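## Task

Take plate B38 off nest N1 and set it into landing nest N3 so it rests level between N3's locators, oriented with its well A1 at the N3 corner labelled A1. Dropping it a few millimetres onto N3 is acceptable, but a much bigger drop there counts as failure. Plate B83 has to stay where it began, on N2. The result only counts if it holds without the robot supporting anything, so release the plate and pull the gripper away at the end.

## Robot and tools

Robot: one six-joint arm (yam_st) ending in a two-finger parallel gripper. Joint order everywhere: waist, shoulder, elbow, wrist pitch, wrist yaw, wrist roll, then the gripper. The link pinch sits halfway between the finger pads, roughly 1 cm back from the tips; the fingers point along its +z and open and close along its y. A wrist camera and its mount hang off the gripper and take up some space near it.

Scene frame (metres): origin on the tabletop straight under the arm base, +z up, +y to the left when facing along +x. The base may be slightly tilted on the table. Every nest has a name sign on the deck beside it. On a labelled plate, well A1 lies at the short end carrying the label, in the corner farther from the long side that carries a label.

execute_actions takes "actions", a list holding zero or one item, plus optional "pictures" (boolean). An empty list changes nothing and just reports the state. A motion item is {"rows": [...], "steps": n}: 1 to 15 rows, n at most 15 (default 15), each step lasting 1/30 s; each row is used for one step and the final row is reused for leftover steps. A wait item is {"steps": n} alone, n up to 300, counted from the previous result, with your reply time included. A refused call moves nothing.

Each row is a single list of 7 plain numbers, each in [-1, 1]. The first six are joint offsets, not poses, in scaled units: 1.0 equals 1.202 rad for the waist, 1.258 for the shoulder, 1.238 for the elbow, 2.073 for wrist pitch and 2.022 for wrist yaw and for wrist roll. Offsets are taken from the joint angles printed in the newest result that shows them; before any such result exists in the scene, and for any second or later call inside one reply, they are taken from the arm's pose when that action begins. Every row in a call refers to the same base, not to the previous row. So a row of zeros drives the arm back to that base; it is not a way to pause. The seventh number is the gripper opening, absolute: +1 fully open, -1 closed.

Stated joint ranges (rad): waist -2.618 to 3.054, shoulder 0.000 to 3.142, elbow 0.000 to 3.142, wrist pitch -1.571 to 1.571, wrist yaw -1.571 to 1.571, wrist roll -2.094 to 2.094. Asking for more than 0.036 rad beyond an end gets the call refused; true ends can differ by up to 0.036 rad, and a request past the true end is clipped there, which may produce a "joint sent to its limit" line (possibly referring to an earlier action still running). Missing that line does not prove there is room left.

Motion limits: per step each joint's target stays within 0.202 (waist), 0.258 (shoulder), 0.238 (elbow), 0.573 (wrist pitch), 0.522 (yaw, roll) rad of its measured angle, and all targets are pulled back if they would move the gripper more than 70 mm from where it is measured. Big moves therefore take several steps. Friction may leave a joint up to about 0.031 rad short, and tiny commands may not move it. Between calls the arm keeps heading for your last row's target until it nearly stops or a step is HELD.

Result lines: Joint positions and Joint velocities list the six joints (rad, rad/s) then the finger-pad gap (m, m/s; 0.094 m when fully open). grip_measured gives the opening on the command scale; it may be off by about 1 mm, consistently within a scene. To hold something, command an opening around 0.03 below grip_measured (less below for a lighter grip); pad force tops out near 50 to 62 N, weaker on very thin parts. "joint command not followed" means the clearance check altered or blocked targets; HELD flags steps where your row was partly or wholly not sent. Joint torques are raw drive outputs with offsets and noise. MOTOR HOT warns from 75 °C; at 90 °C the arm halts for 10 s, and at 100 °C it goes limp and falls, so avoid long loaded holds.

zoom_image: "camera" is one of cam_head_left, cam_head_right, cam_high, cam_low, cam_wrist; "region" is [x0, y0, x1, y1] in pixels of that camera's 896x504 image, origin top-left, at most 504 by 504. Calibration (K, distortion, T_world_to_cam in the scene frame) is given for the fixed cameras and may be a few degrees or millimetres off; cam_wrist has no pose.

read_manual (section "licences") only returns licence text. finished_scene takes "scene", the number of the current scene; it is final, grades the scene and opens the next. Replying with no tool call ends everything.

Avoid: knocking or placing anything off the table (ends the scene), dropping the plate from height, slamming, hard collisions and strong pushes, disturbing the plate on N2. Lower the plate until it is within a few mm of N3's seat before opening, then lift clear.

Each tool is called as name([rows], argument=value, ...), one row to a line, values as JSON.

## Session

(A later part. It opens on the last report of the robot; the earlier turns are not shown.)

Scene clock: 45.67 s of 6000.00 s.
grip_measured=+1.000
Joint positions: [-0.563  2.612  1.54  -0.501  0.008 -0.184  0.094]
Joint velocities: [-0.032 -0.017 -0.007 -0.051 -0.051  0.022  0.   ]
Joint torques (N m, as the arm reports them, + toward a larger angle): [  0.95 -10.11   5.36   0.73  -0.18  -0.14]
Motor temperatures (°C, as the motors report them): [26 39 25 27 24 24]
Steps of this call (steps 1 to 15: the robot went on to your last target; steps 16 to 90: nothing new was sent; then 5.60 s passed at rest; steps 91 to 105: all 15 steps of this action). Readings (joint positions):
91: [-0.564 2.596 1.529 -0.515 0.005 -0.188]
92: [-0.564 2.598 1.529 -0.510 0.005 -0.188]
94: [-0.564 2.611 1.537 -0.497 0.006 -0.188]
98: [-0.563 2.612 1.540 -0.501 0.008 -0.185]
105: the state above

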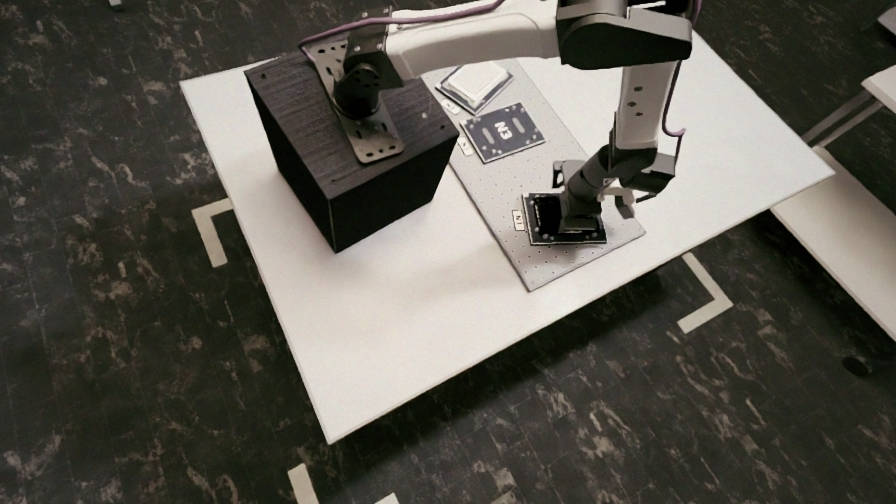

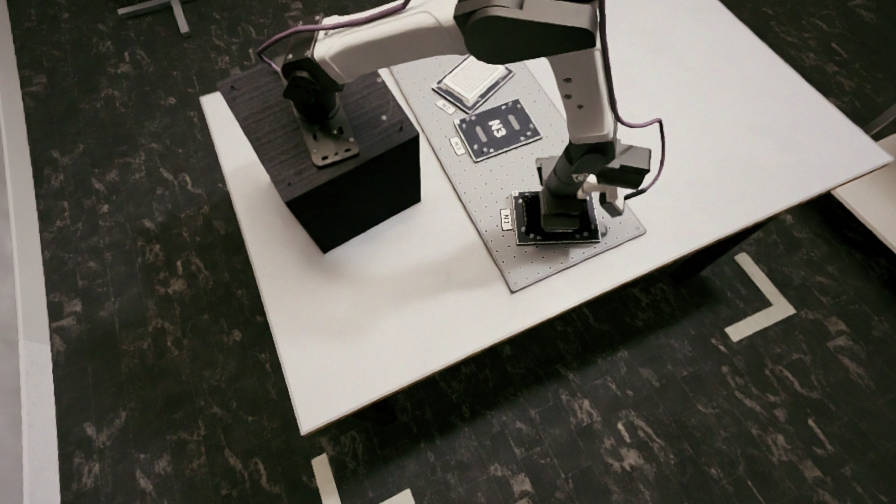

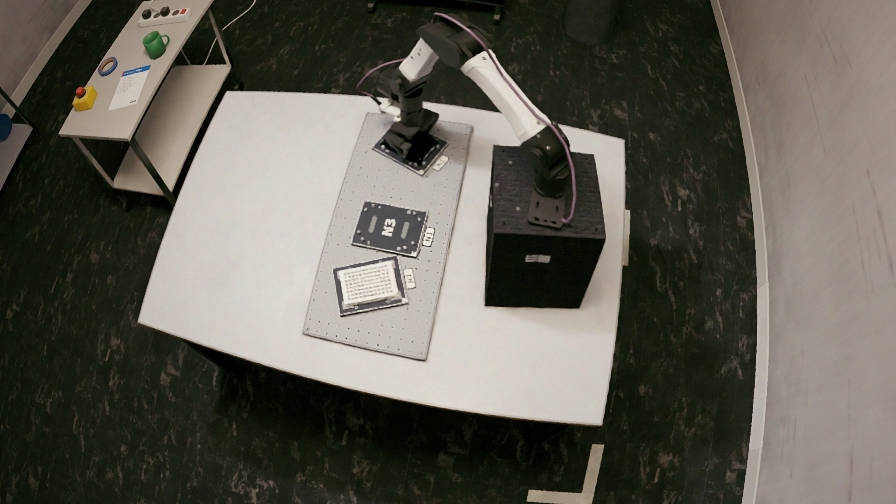

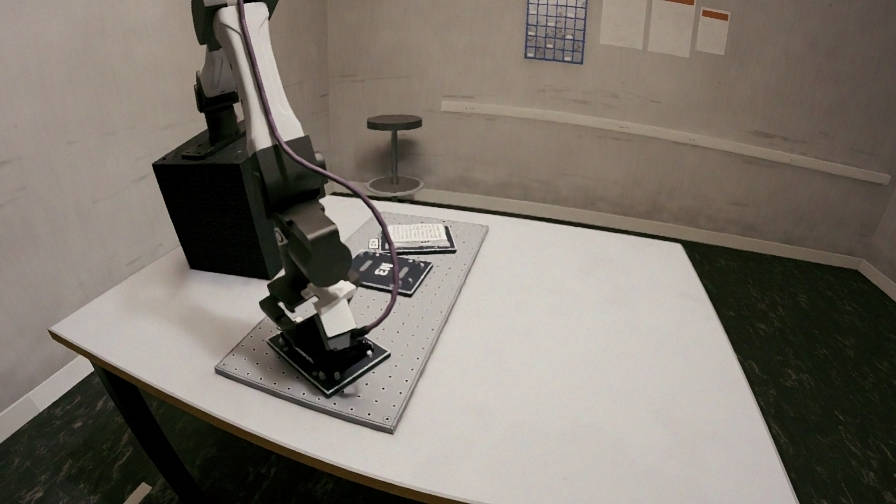

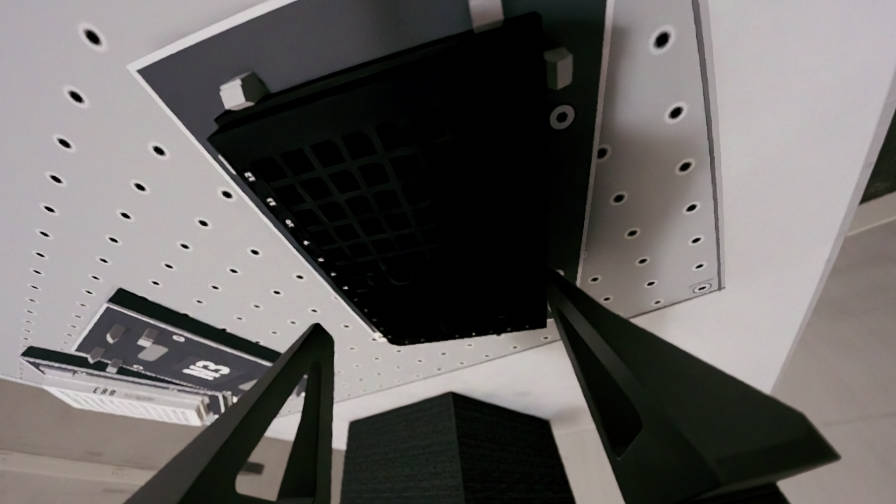

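execute_actions([
  {"rows":[[0,-0.01,0.03,-0.015,0,0,1],[0,-0.01,0.06,-0.03,0,0,1],[0,0,0.086,-0.048,0,0,1],[0,0.005,0.09,-0.048,0,0,1],[-0.01,0.005,0.09,-0.048,0,0,1],[-0.02,0.005,0.09,-0.048,0,-0.008,1]],"steps":15},
])

zoom_image(camera="cam_low", region=[220, 230, 440, 410])

Scene clock: 51.50 s of 6000.00 s.
grip_measured=+1.000
Joint positions: [-0.585  2.613  1.641 -0.587  0.008 -0.189  0.094]
Joint velocities: [-0.007 -0.007 -0.007 -0.081  0.051  0.007  0.   ]
Joint torques (N m, as the arm reports them, + toward a larger angle): [  0.97 -13.42   5.43   0.27  -0.15  -0.23]
Motor temperatures (°C, as the motors report them): [26 40 25 27 24 24]
Steps of this call (steps 1 to 15: the robot went on to your last target; steps 16 to 90: nothing new was sent; then 2.33 s passed at rest; steps 91 to 105: all 15 steps of this action). Readings (joint positions):
91: [-0.563 2.611 1.544 -0.510 0.008 -0.184]
92: [-0.563 2.611 1.557 -0.525 0.008 -0.184]
94: [-0.563 2.613 1.595 -0.558 0.008 -0.184]
98: [-0.572 2.613 1.641 -0.565 0.008 -0.188]
105: the state above

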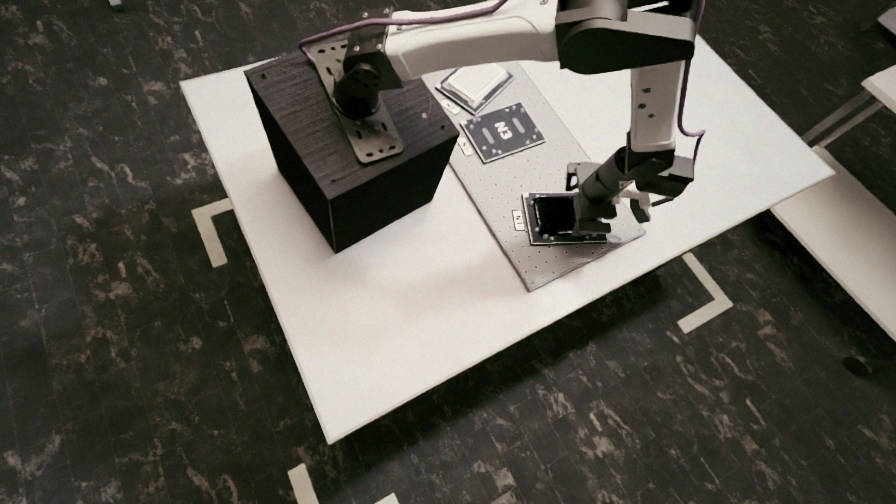

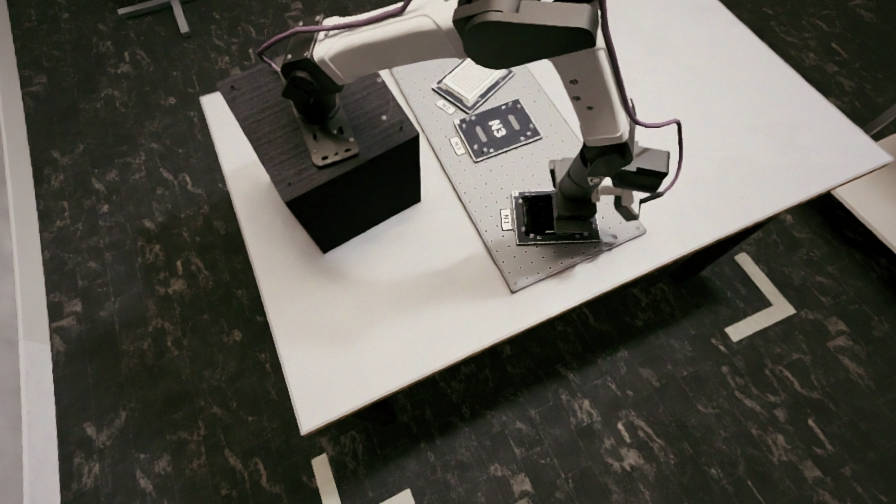

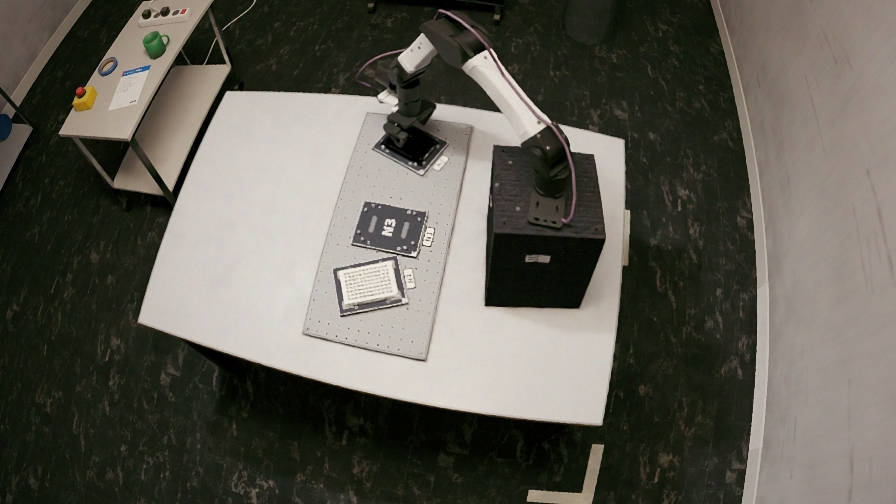

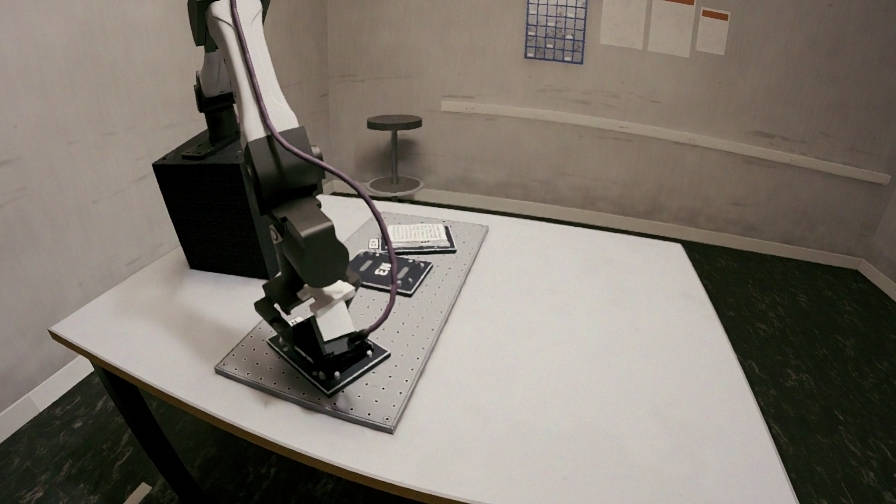

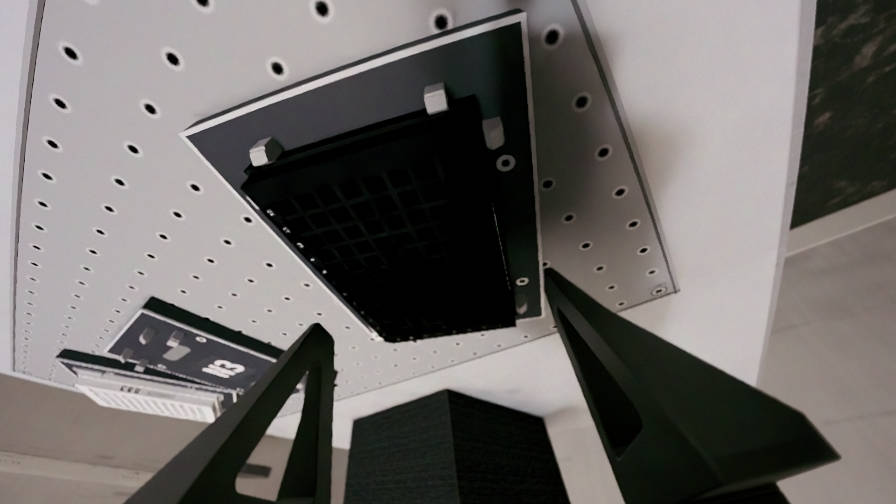

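Region (220, 230, 440, 410) of cam_low's 896x504 image, scaled by 2.291, with more detail than that image has; it fills the top 412 rows of this view, and the rest is white.

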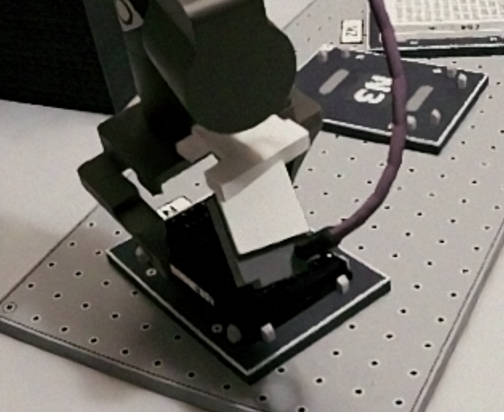

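execute_actions([
  {"rows":[[0.01,0,0,0,0.02,0,1],[0.02,0,0,0,0.04,0,1],[0.033,0,0,0,0.055,0.02,1]],"steps":15},
])

zoom_image(camera="cam_low", region=[220, 230, 440, 410])

zoom_image(camera="cam_high", region=[330, 50, 500, 200])

Scene clock: 60.57 s of 6000.00 s.
grip_measured=+1.000
Joint positions: [-0.545  2.613  1.641 -0.593  0.107 -0.161  0.094]
Joint velocities: [-0.017  0.012  0.002  0.022  0.051  0.022  0.   ]
Joint torques (N m, as the arm reports them, + toward a larger angle): [  0.97 -13.89   4.69   0.32   0.    -0.01]
Motor temperatures (°C, as the motors report them): [26 42 25 26 24 24]
Steps of this call (steps 1 to 15: the robot went on to your last target; steps 16 to 90: nothing new was sent; then 5.57 s passed at rest; steps 91 to 105: all 15 steps of this action). Readings (joint positions):
91: [-0.585 2.613 1.641 -0.593 0.014 -0.191]
92: [-0.582 2.613 1.641 -0.593 0.027 -0.191]
94: [-0.572 2.613 1.641 -0.593 0.059 -0.180]
98: [-0.548 2.613 1.641 -0.593 0.089 -0.168]
105: the state above

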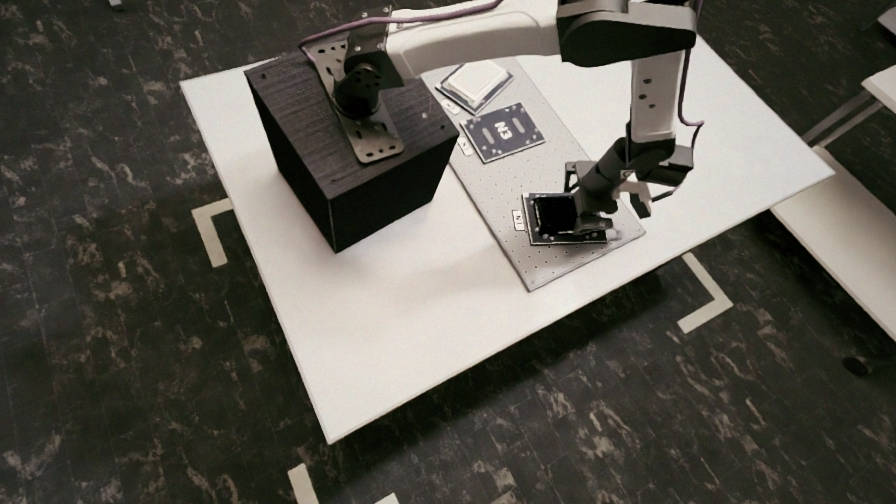

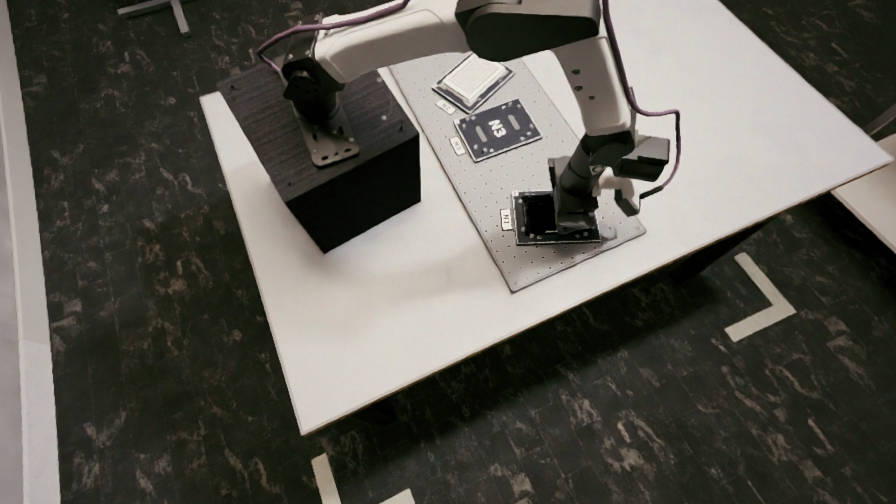

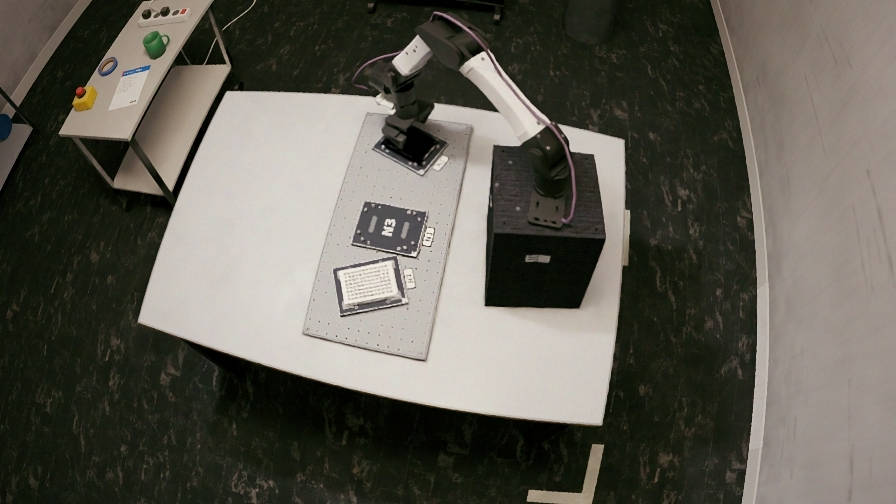

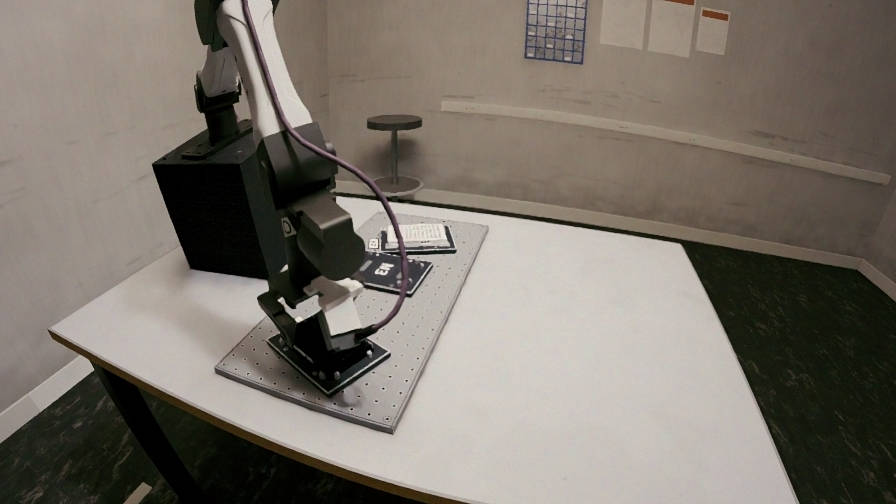

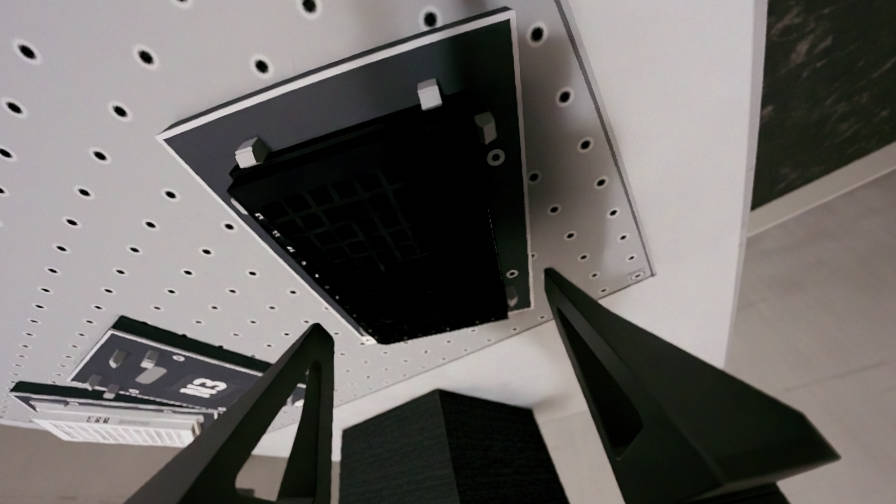

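Region (220, 230, 440, 410) of cam_low's 896x504 image, scaled by 2.291, with more detail than that image has; it fills the top 412 rows of this view, and the rest is white.

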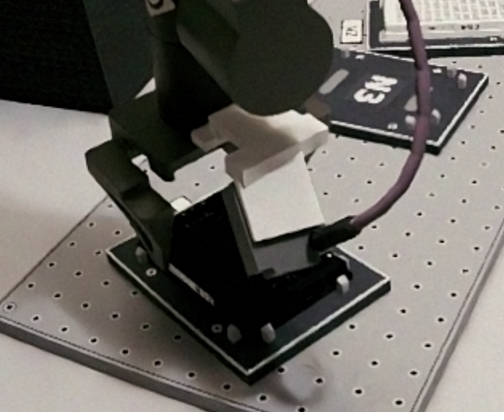

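Region (330, 50, 500, 200) of cam_high's 896x504 image, scaled by 2.965, with more detail than that image has; it fills the top 445 rows of this view, and the rest is white.

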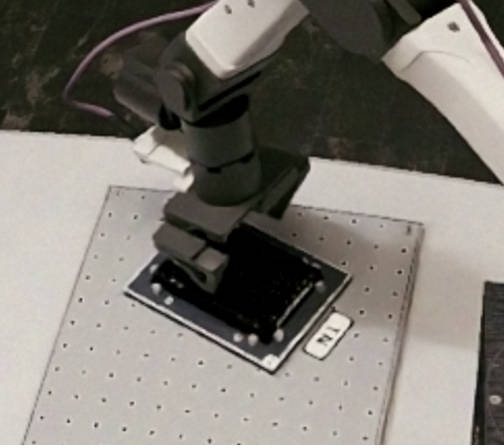

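execute_actions([
  {"rows":[[0,0.015,0,0.01,0.005,0,1],[0,0.03,0.005,0.02,0.01,0,1],[0,0.045,0.012,0.03,0.015,0,1]],"steps":15},
])

zoom_image(camera="cam_low", region=[220, 230, 440, 410])

Scene clock: 64.40 s of 6000.00 s.
grip_measured=+1.000
Joint positions: [-0.545  2.656  1.641 -0.545  0.128 -0.159  0.094]
Joint velocities: [-0.007 -0.002  0.012  0.037 -0.066  0.022  0.   ]
Joint torques (N m, as the arm reports them, + toward a larger angle): [  1.07 -12.75   5.62   0.44   0.01  -0.14]
Motor temperatures (°C, as the motors report them): [26 43 25 26 24 24]
Steps of this call (steps 1 to 15: the robot went on to your last target; steps 16 to 90: nothing new was sent; then 0.33 s passed at rest; steps 91 to 105: all 15 steps of this action). Readings (joint positions):
91: [-0.545 2.613 1.641 -0.592 0.112 -0.159]
92: [-0.545 2.615 1.641 -0.587 0.113 -0.159]
94: [-0.545 2.624 1.641 -0.567 0.119 -0.159]
98: [-0.545 2.650 1.641 -0.551 0.126 -0.159]
105: the state above

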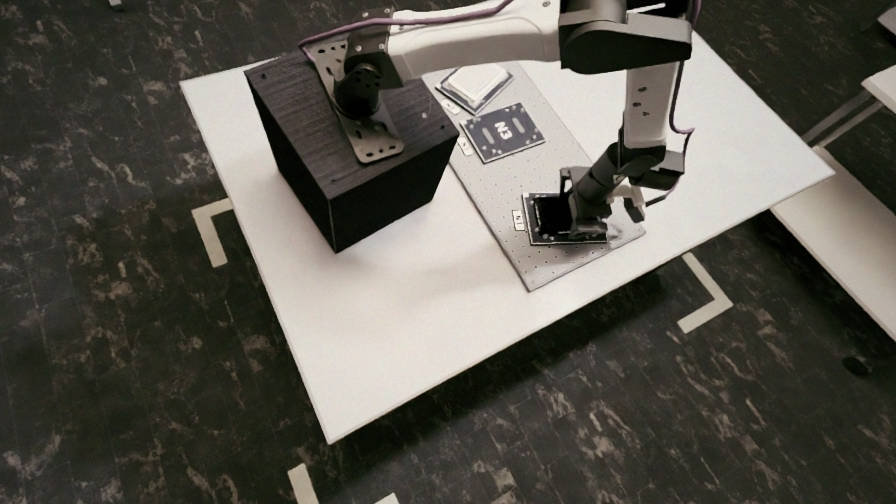

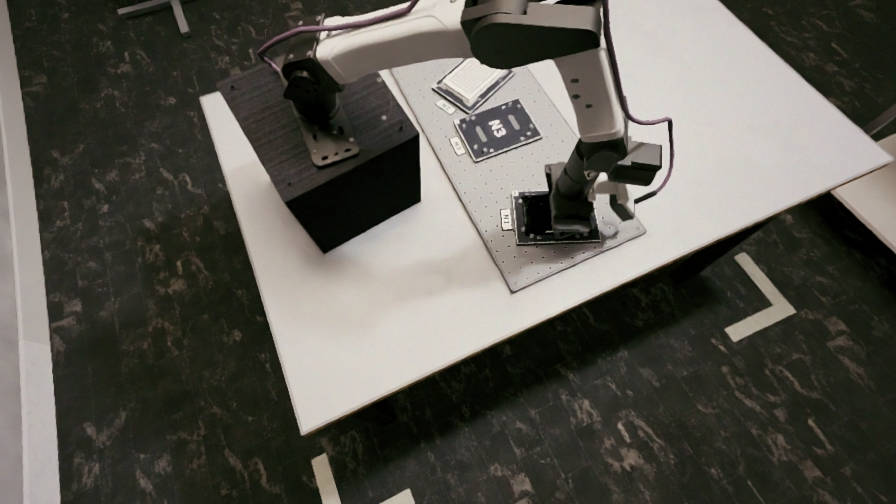

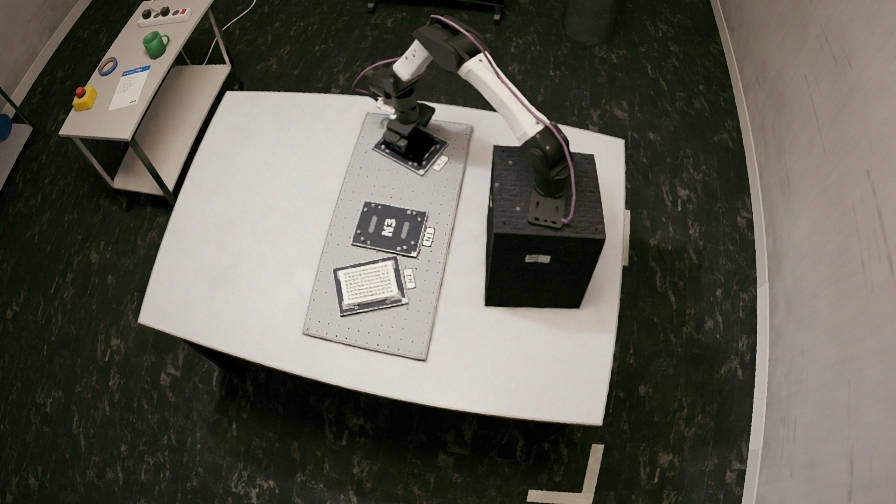

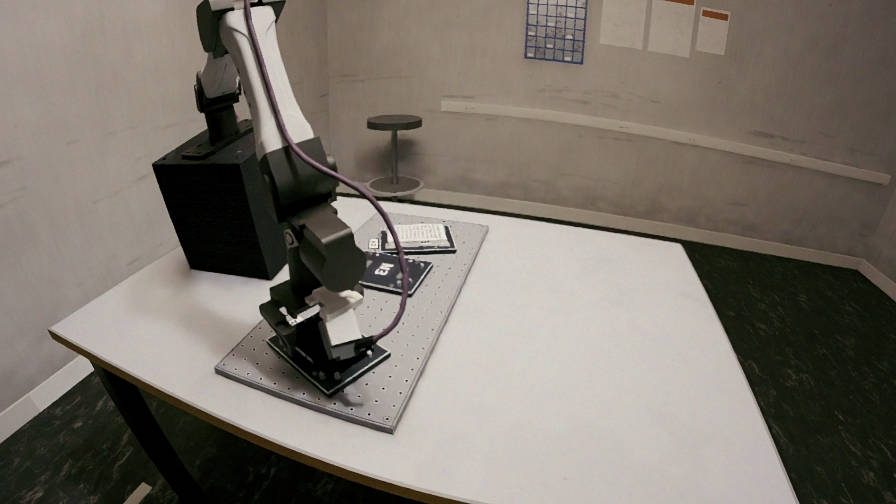

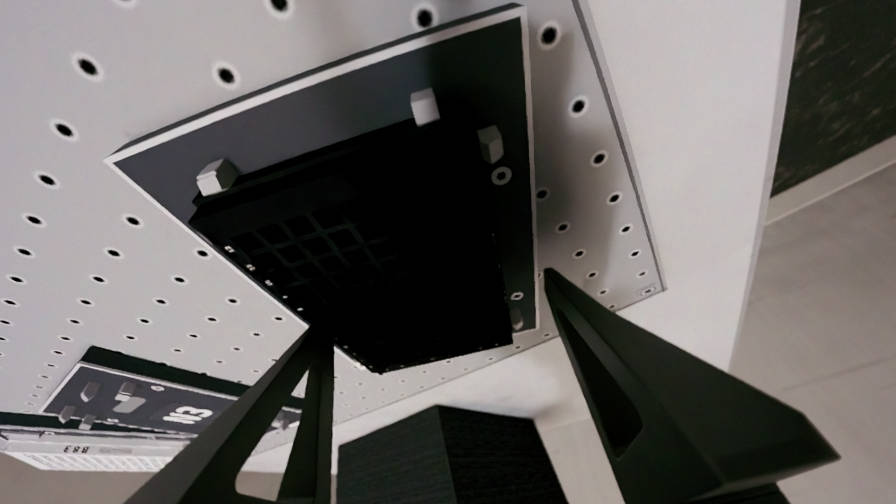

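Region (220, 230, 440, 410) of cam_low's 896x504 image, scaled by 2.291, with more detail than that image has; it fills the top 412 rows of this view, and the rest is white.

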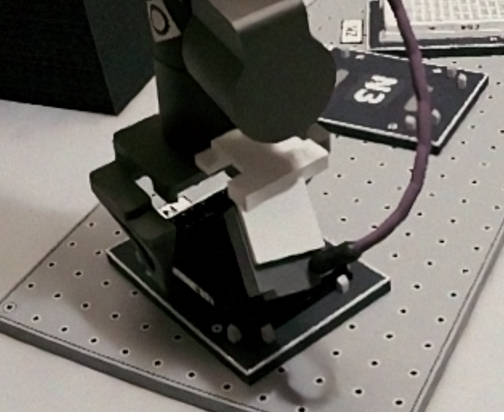

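execute_actions([
  {"rows":[[0.012,0,0,0,0,0,1],[0.024,0,0,0,0,0.012,1]],"steps":12},
])

Scene clock: 66.77 s of 6000.00 s.
grip_measured=+1.000
Joint positions: [-0.518  2.656  1.641 -0.545  0.128 -0.146  0.094]
Joint velocities: [-0.007 -0.012  0.002 -0.007 -0.037  0.051  0.   ]
Joint torques (N m, as the arm reports them, + toward a larger angle): [  1.31 -13.95   4.58   0.28  -0.1    0.01]
Motor temperatures (°C, as the motors report them): [26 44 25 26 24 24]
Steps of this call (steps 1 to 15: the robot went on to your last target; steps 16 to 59: nothing new was sent; steps 60 to 71: all 12 steps of this action). Readings (joint positions):
60: [-0.544 2.656 1.641 -0.545 0.128 -0.159]
61: [-0.542 2.656 1.641 -0.545 0.128 -0.156]
63: [-0.534 2.656 1.641 -0.545 0.128 -0.152]
67: [-0.519 2.656 1.641 -0.545 0.128 -0.148]
71: the state above

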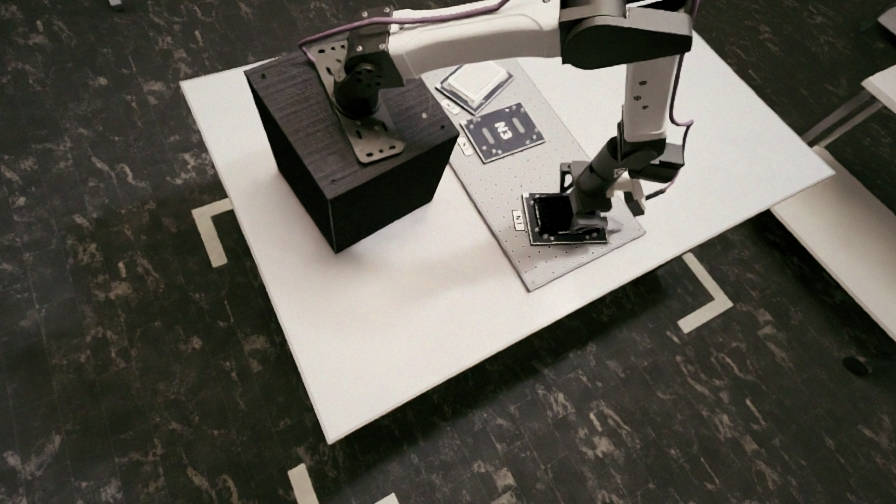

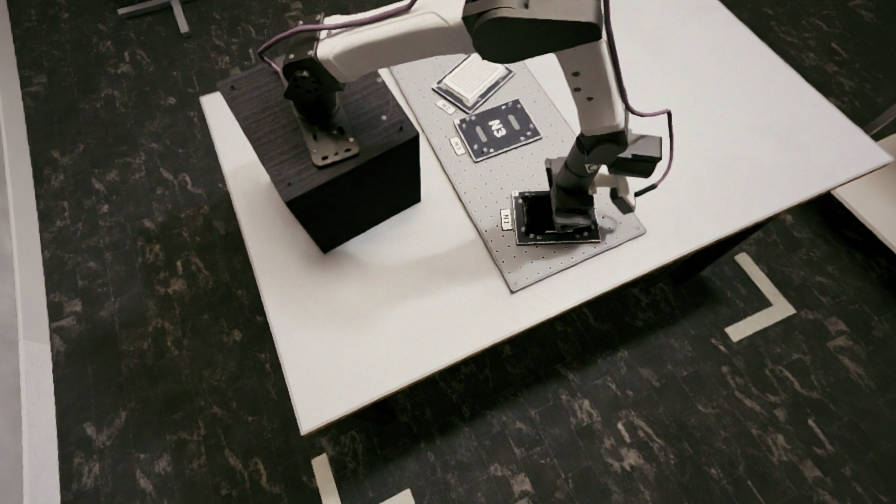

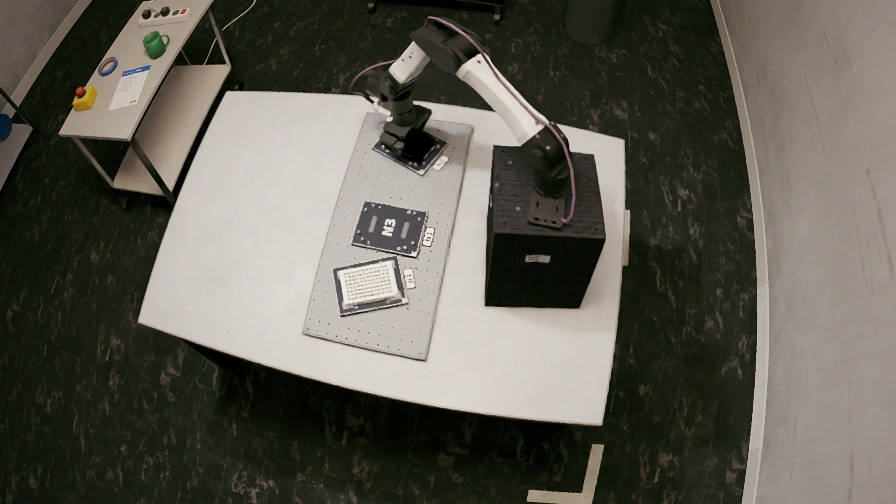

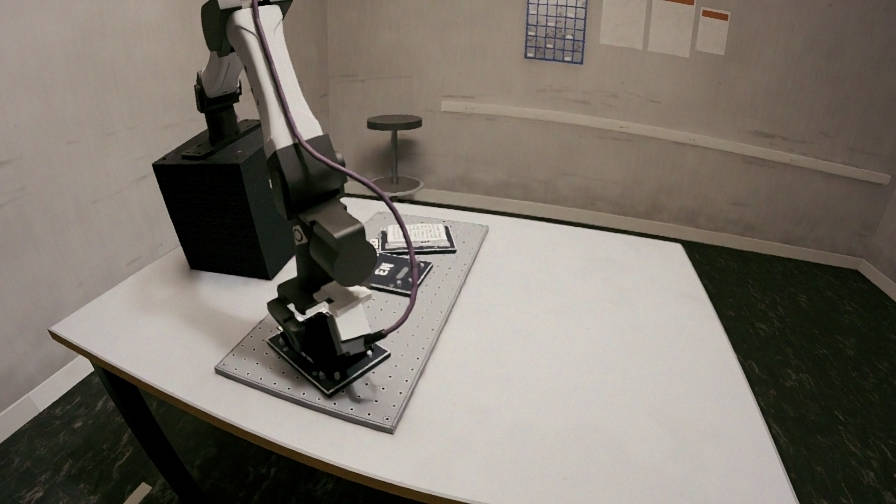

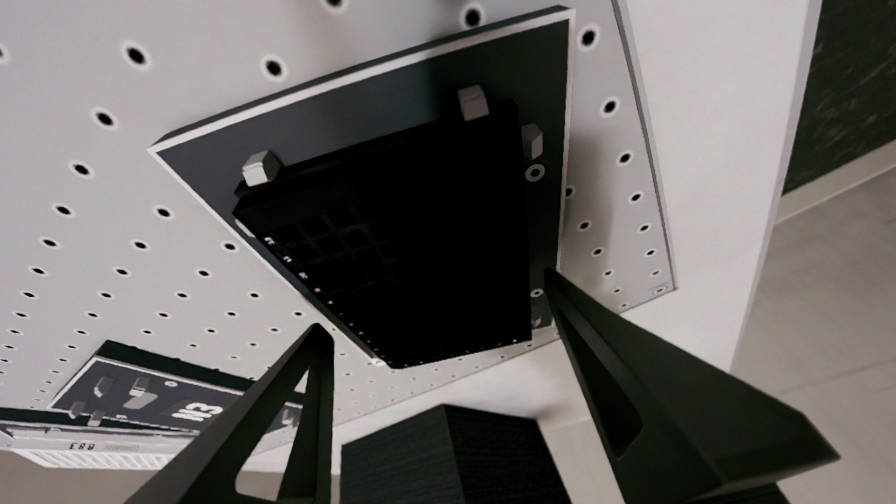

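execute_actions([
  {"rows":[[0.008,0.012,0.01,0.005,0,0,1],[0.012,0.026,0.02,0.012,0,0,1]],"steps":12},
])

zoom_image(camera="cam_wrist", region=[250, 200, 650, 420])

zoom_image(camera="cam_low", region=[220, 230, 440, 410])

Scene clock: 69.00 s of 6000.00 s.
grip_measured=+1.000
Joint positions: [-0.509  2.669  1.647 -0.531  0.128 -0.144  0.094]
Joint velocities: [-0.017 -0.007 -0.002 -0.095 -0.037 -0.051  0.   ]
Joint torques (N m, as the arm reports them, + toward a larger angle): [  1.61 -12.46   6.03   0.39  -0.07  -0.11]
Motor temperatures (°C, as the motors report them): [26 44 25 26 24 24]
Steps of this call (steps 1 to 15: the robot went on to your last target; steps 16 to 55: nothing new was sent; steps 56 to 67: all 12 steps of this action). Readings (joint positions):
56: [-0.518 2.656 1.641 -0.545 0.128 -0.144]
57: [-0.517 2.657 1.641 -0.543 0.128 -0.144]
59: [-0.515 2.661 1.645 -0.538 0.128 -0.144]
63: [-0.509 2.668 1.647 -0.532 0.128 -0.144]
67: the state above

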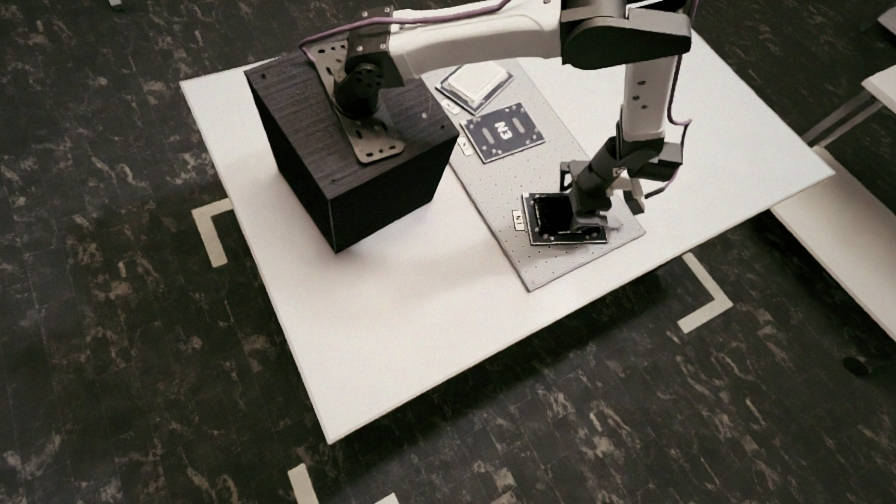

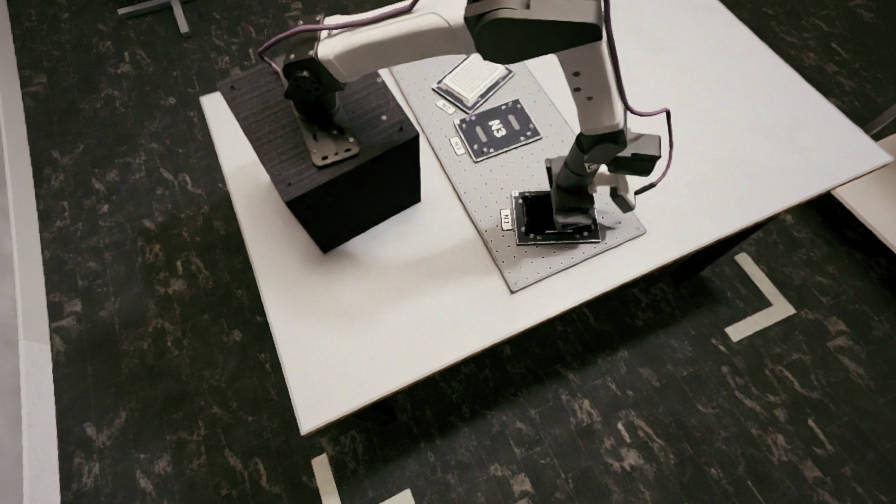

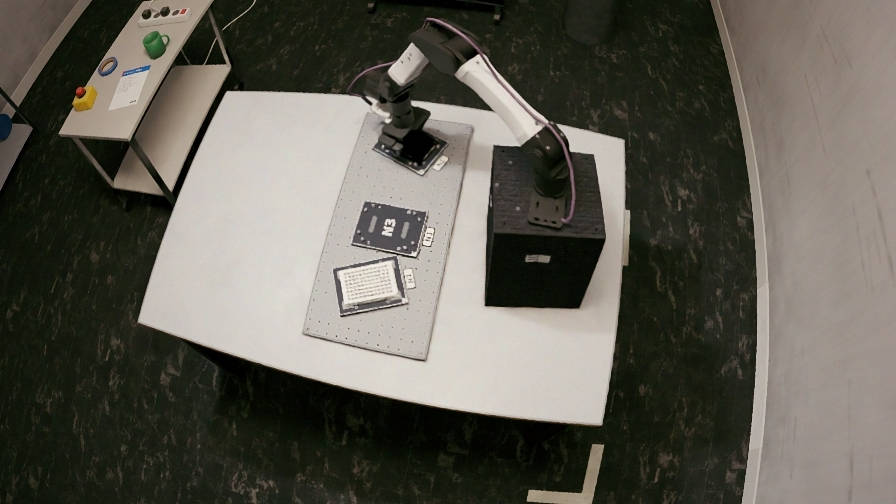

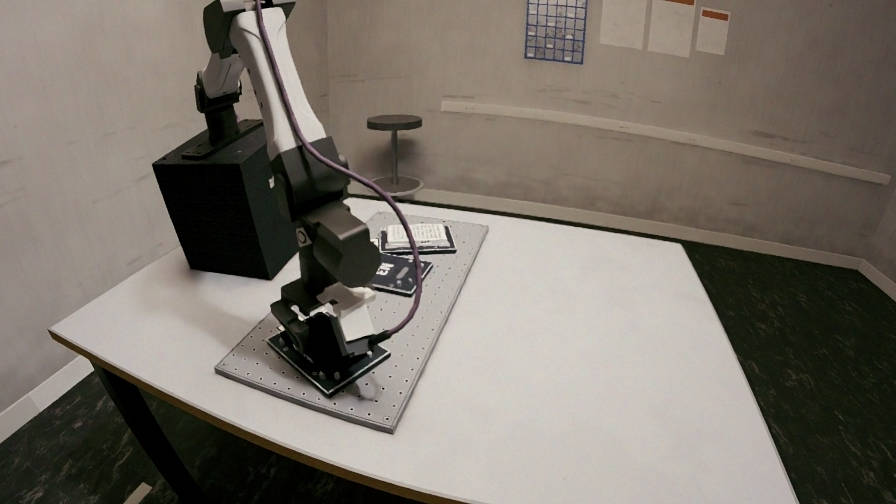

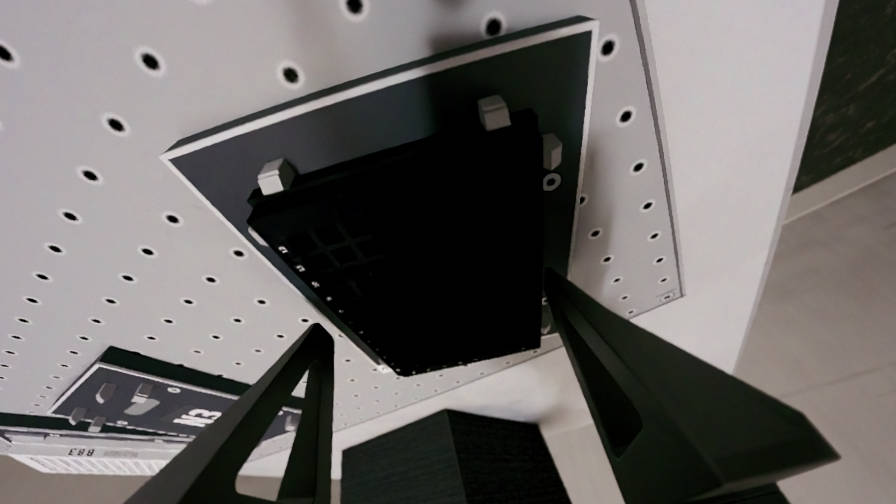

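Region (250, 200, 650, 420) of cam_wrist's 896x504 image, scaled by 1.260, with more detail than that image has; it fills the top 277 rows of this view, and the rest is white.

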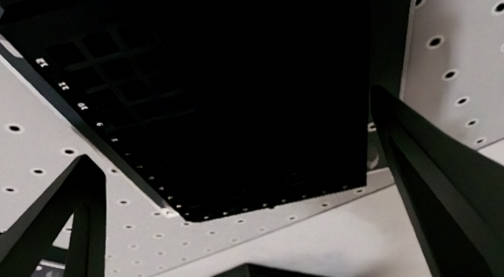

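Region (220, 230, 440, 410) of cam_low's 896x504 image, scaled by 2.291, with more detail than that image has; it fills the top 412 rows of this view, and the rest is white.

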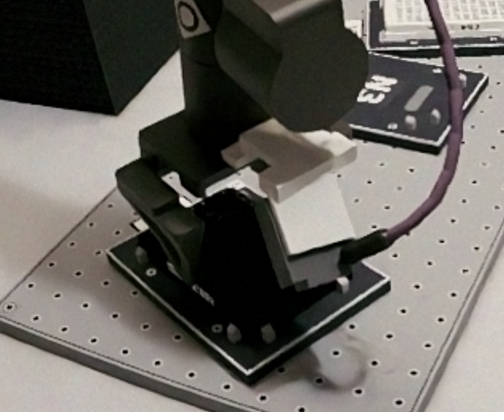

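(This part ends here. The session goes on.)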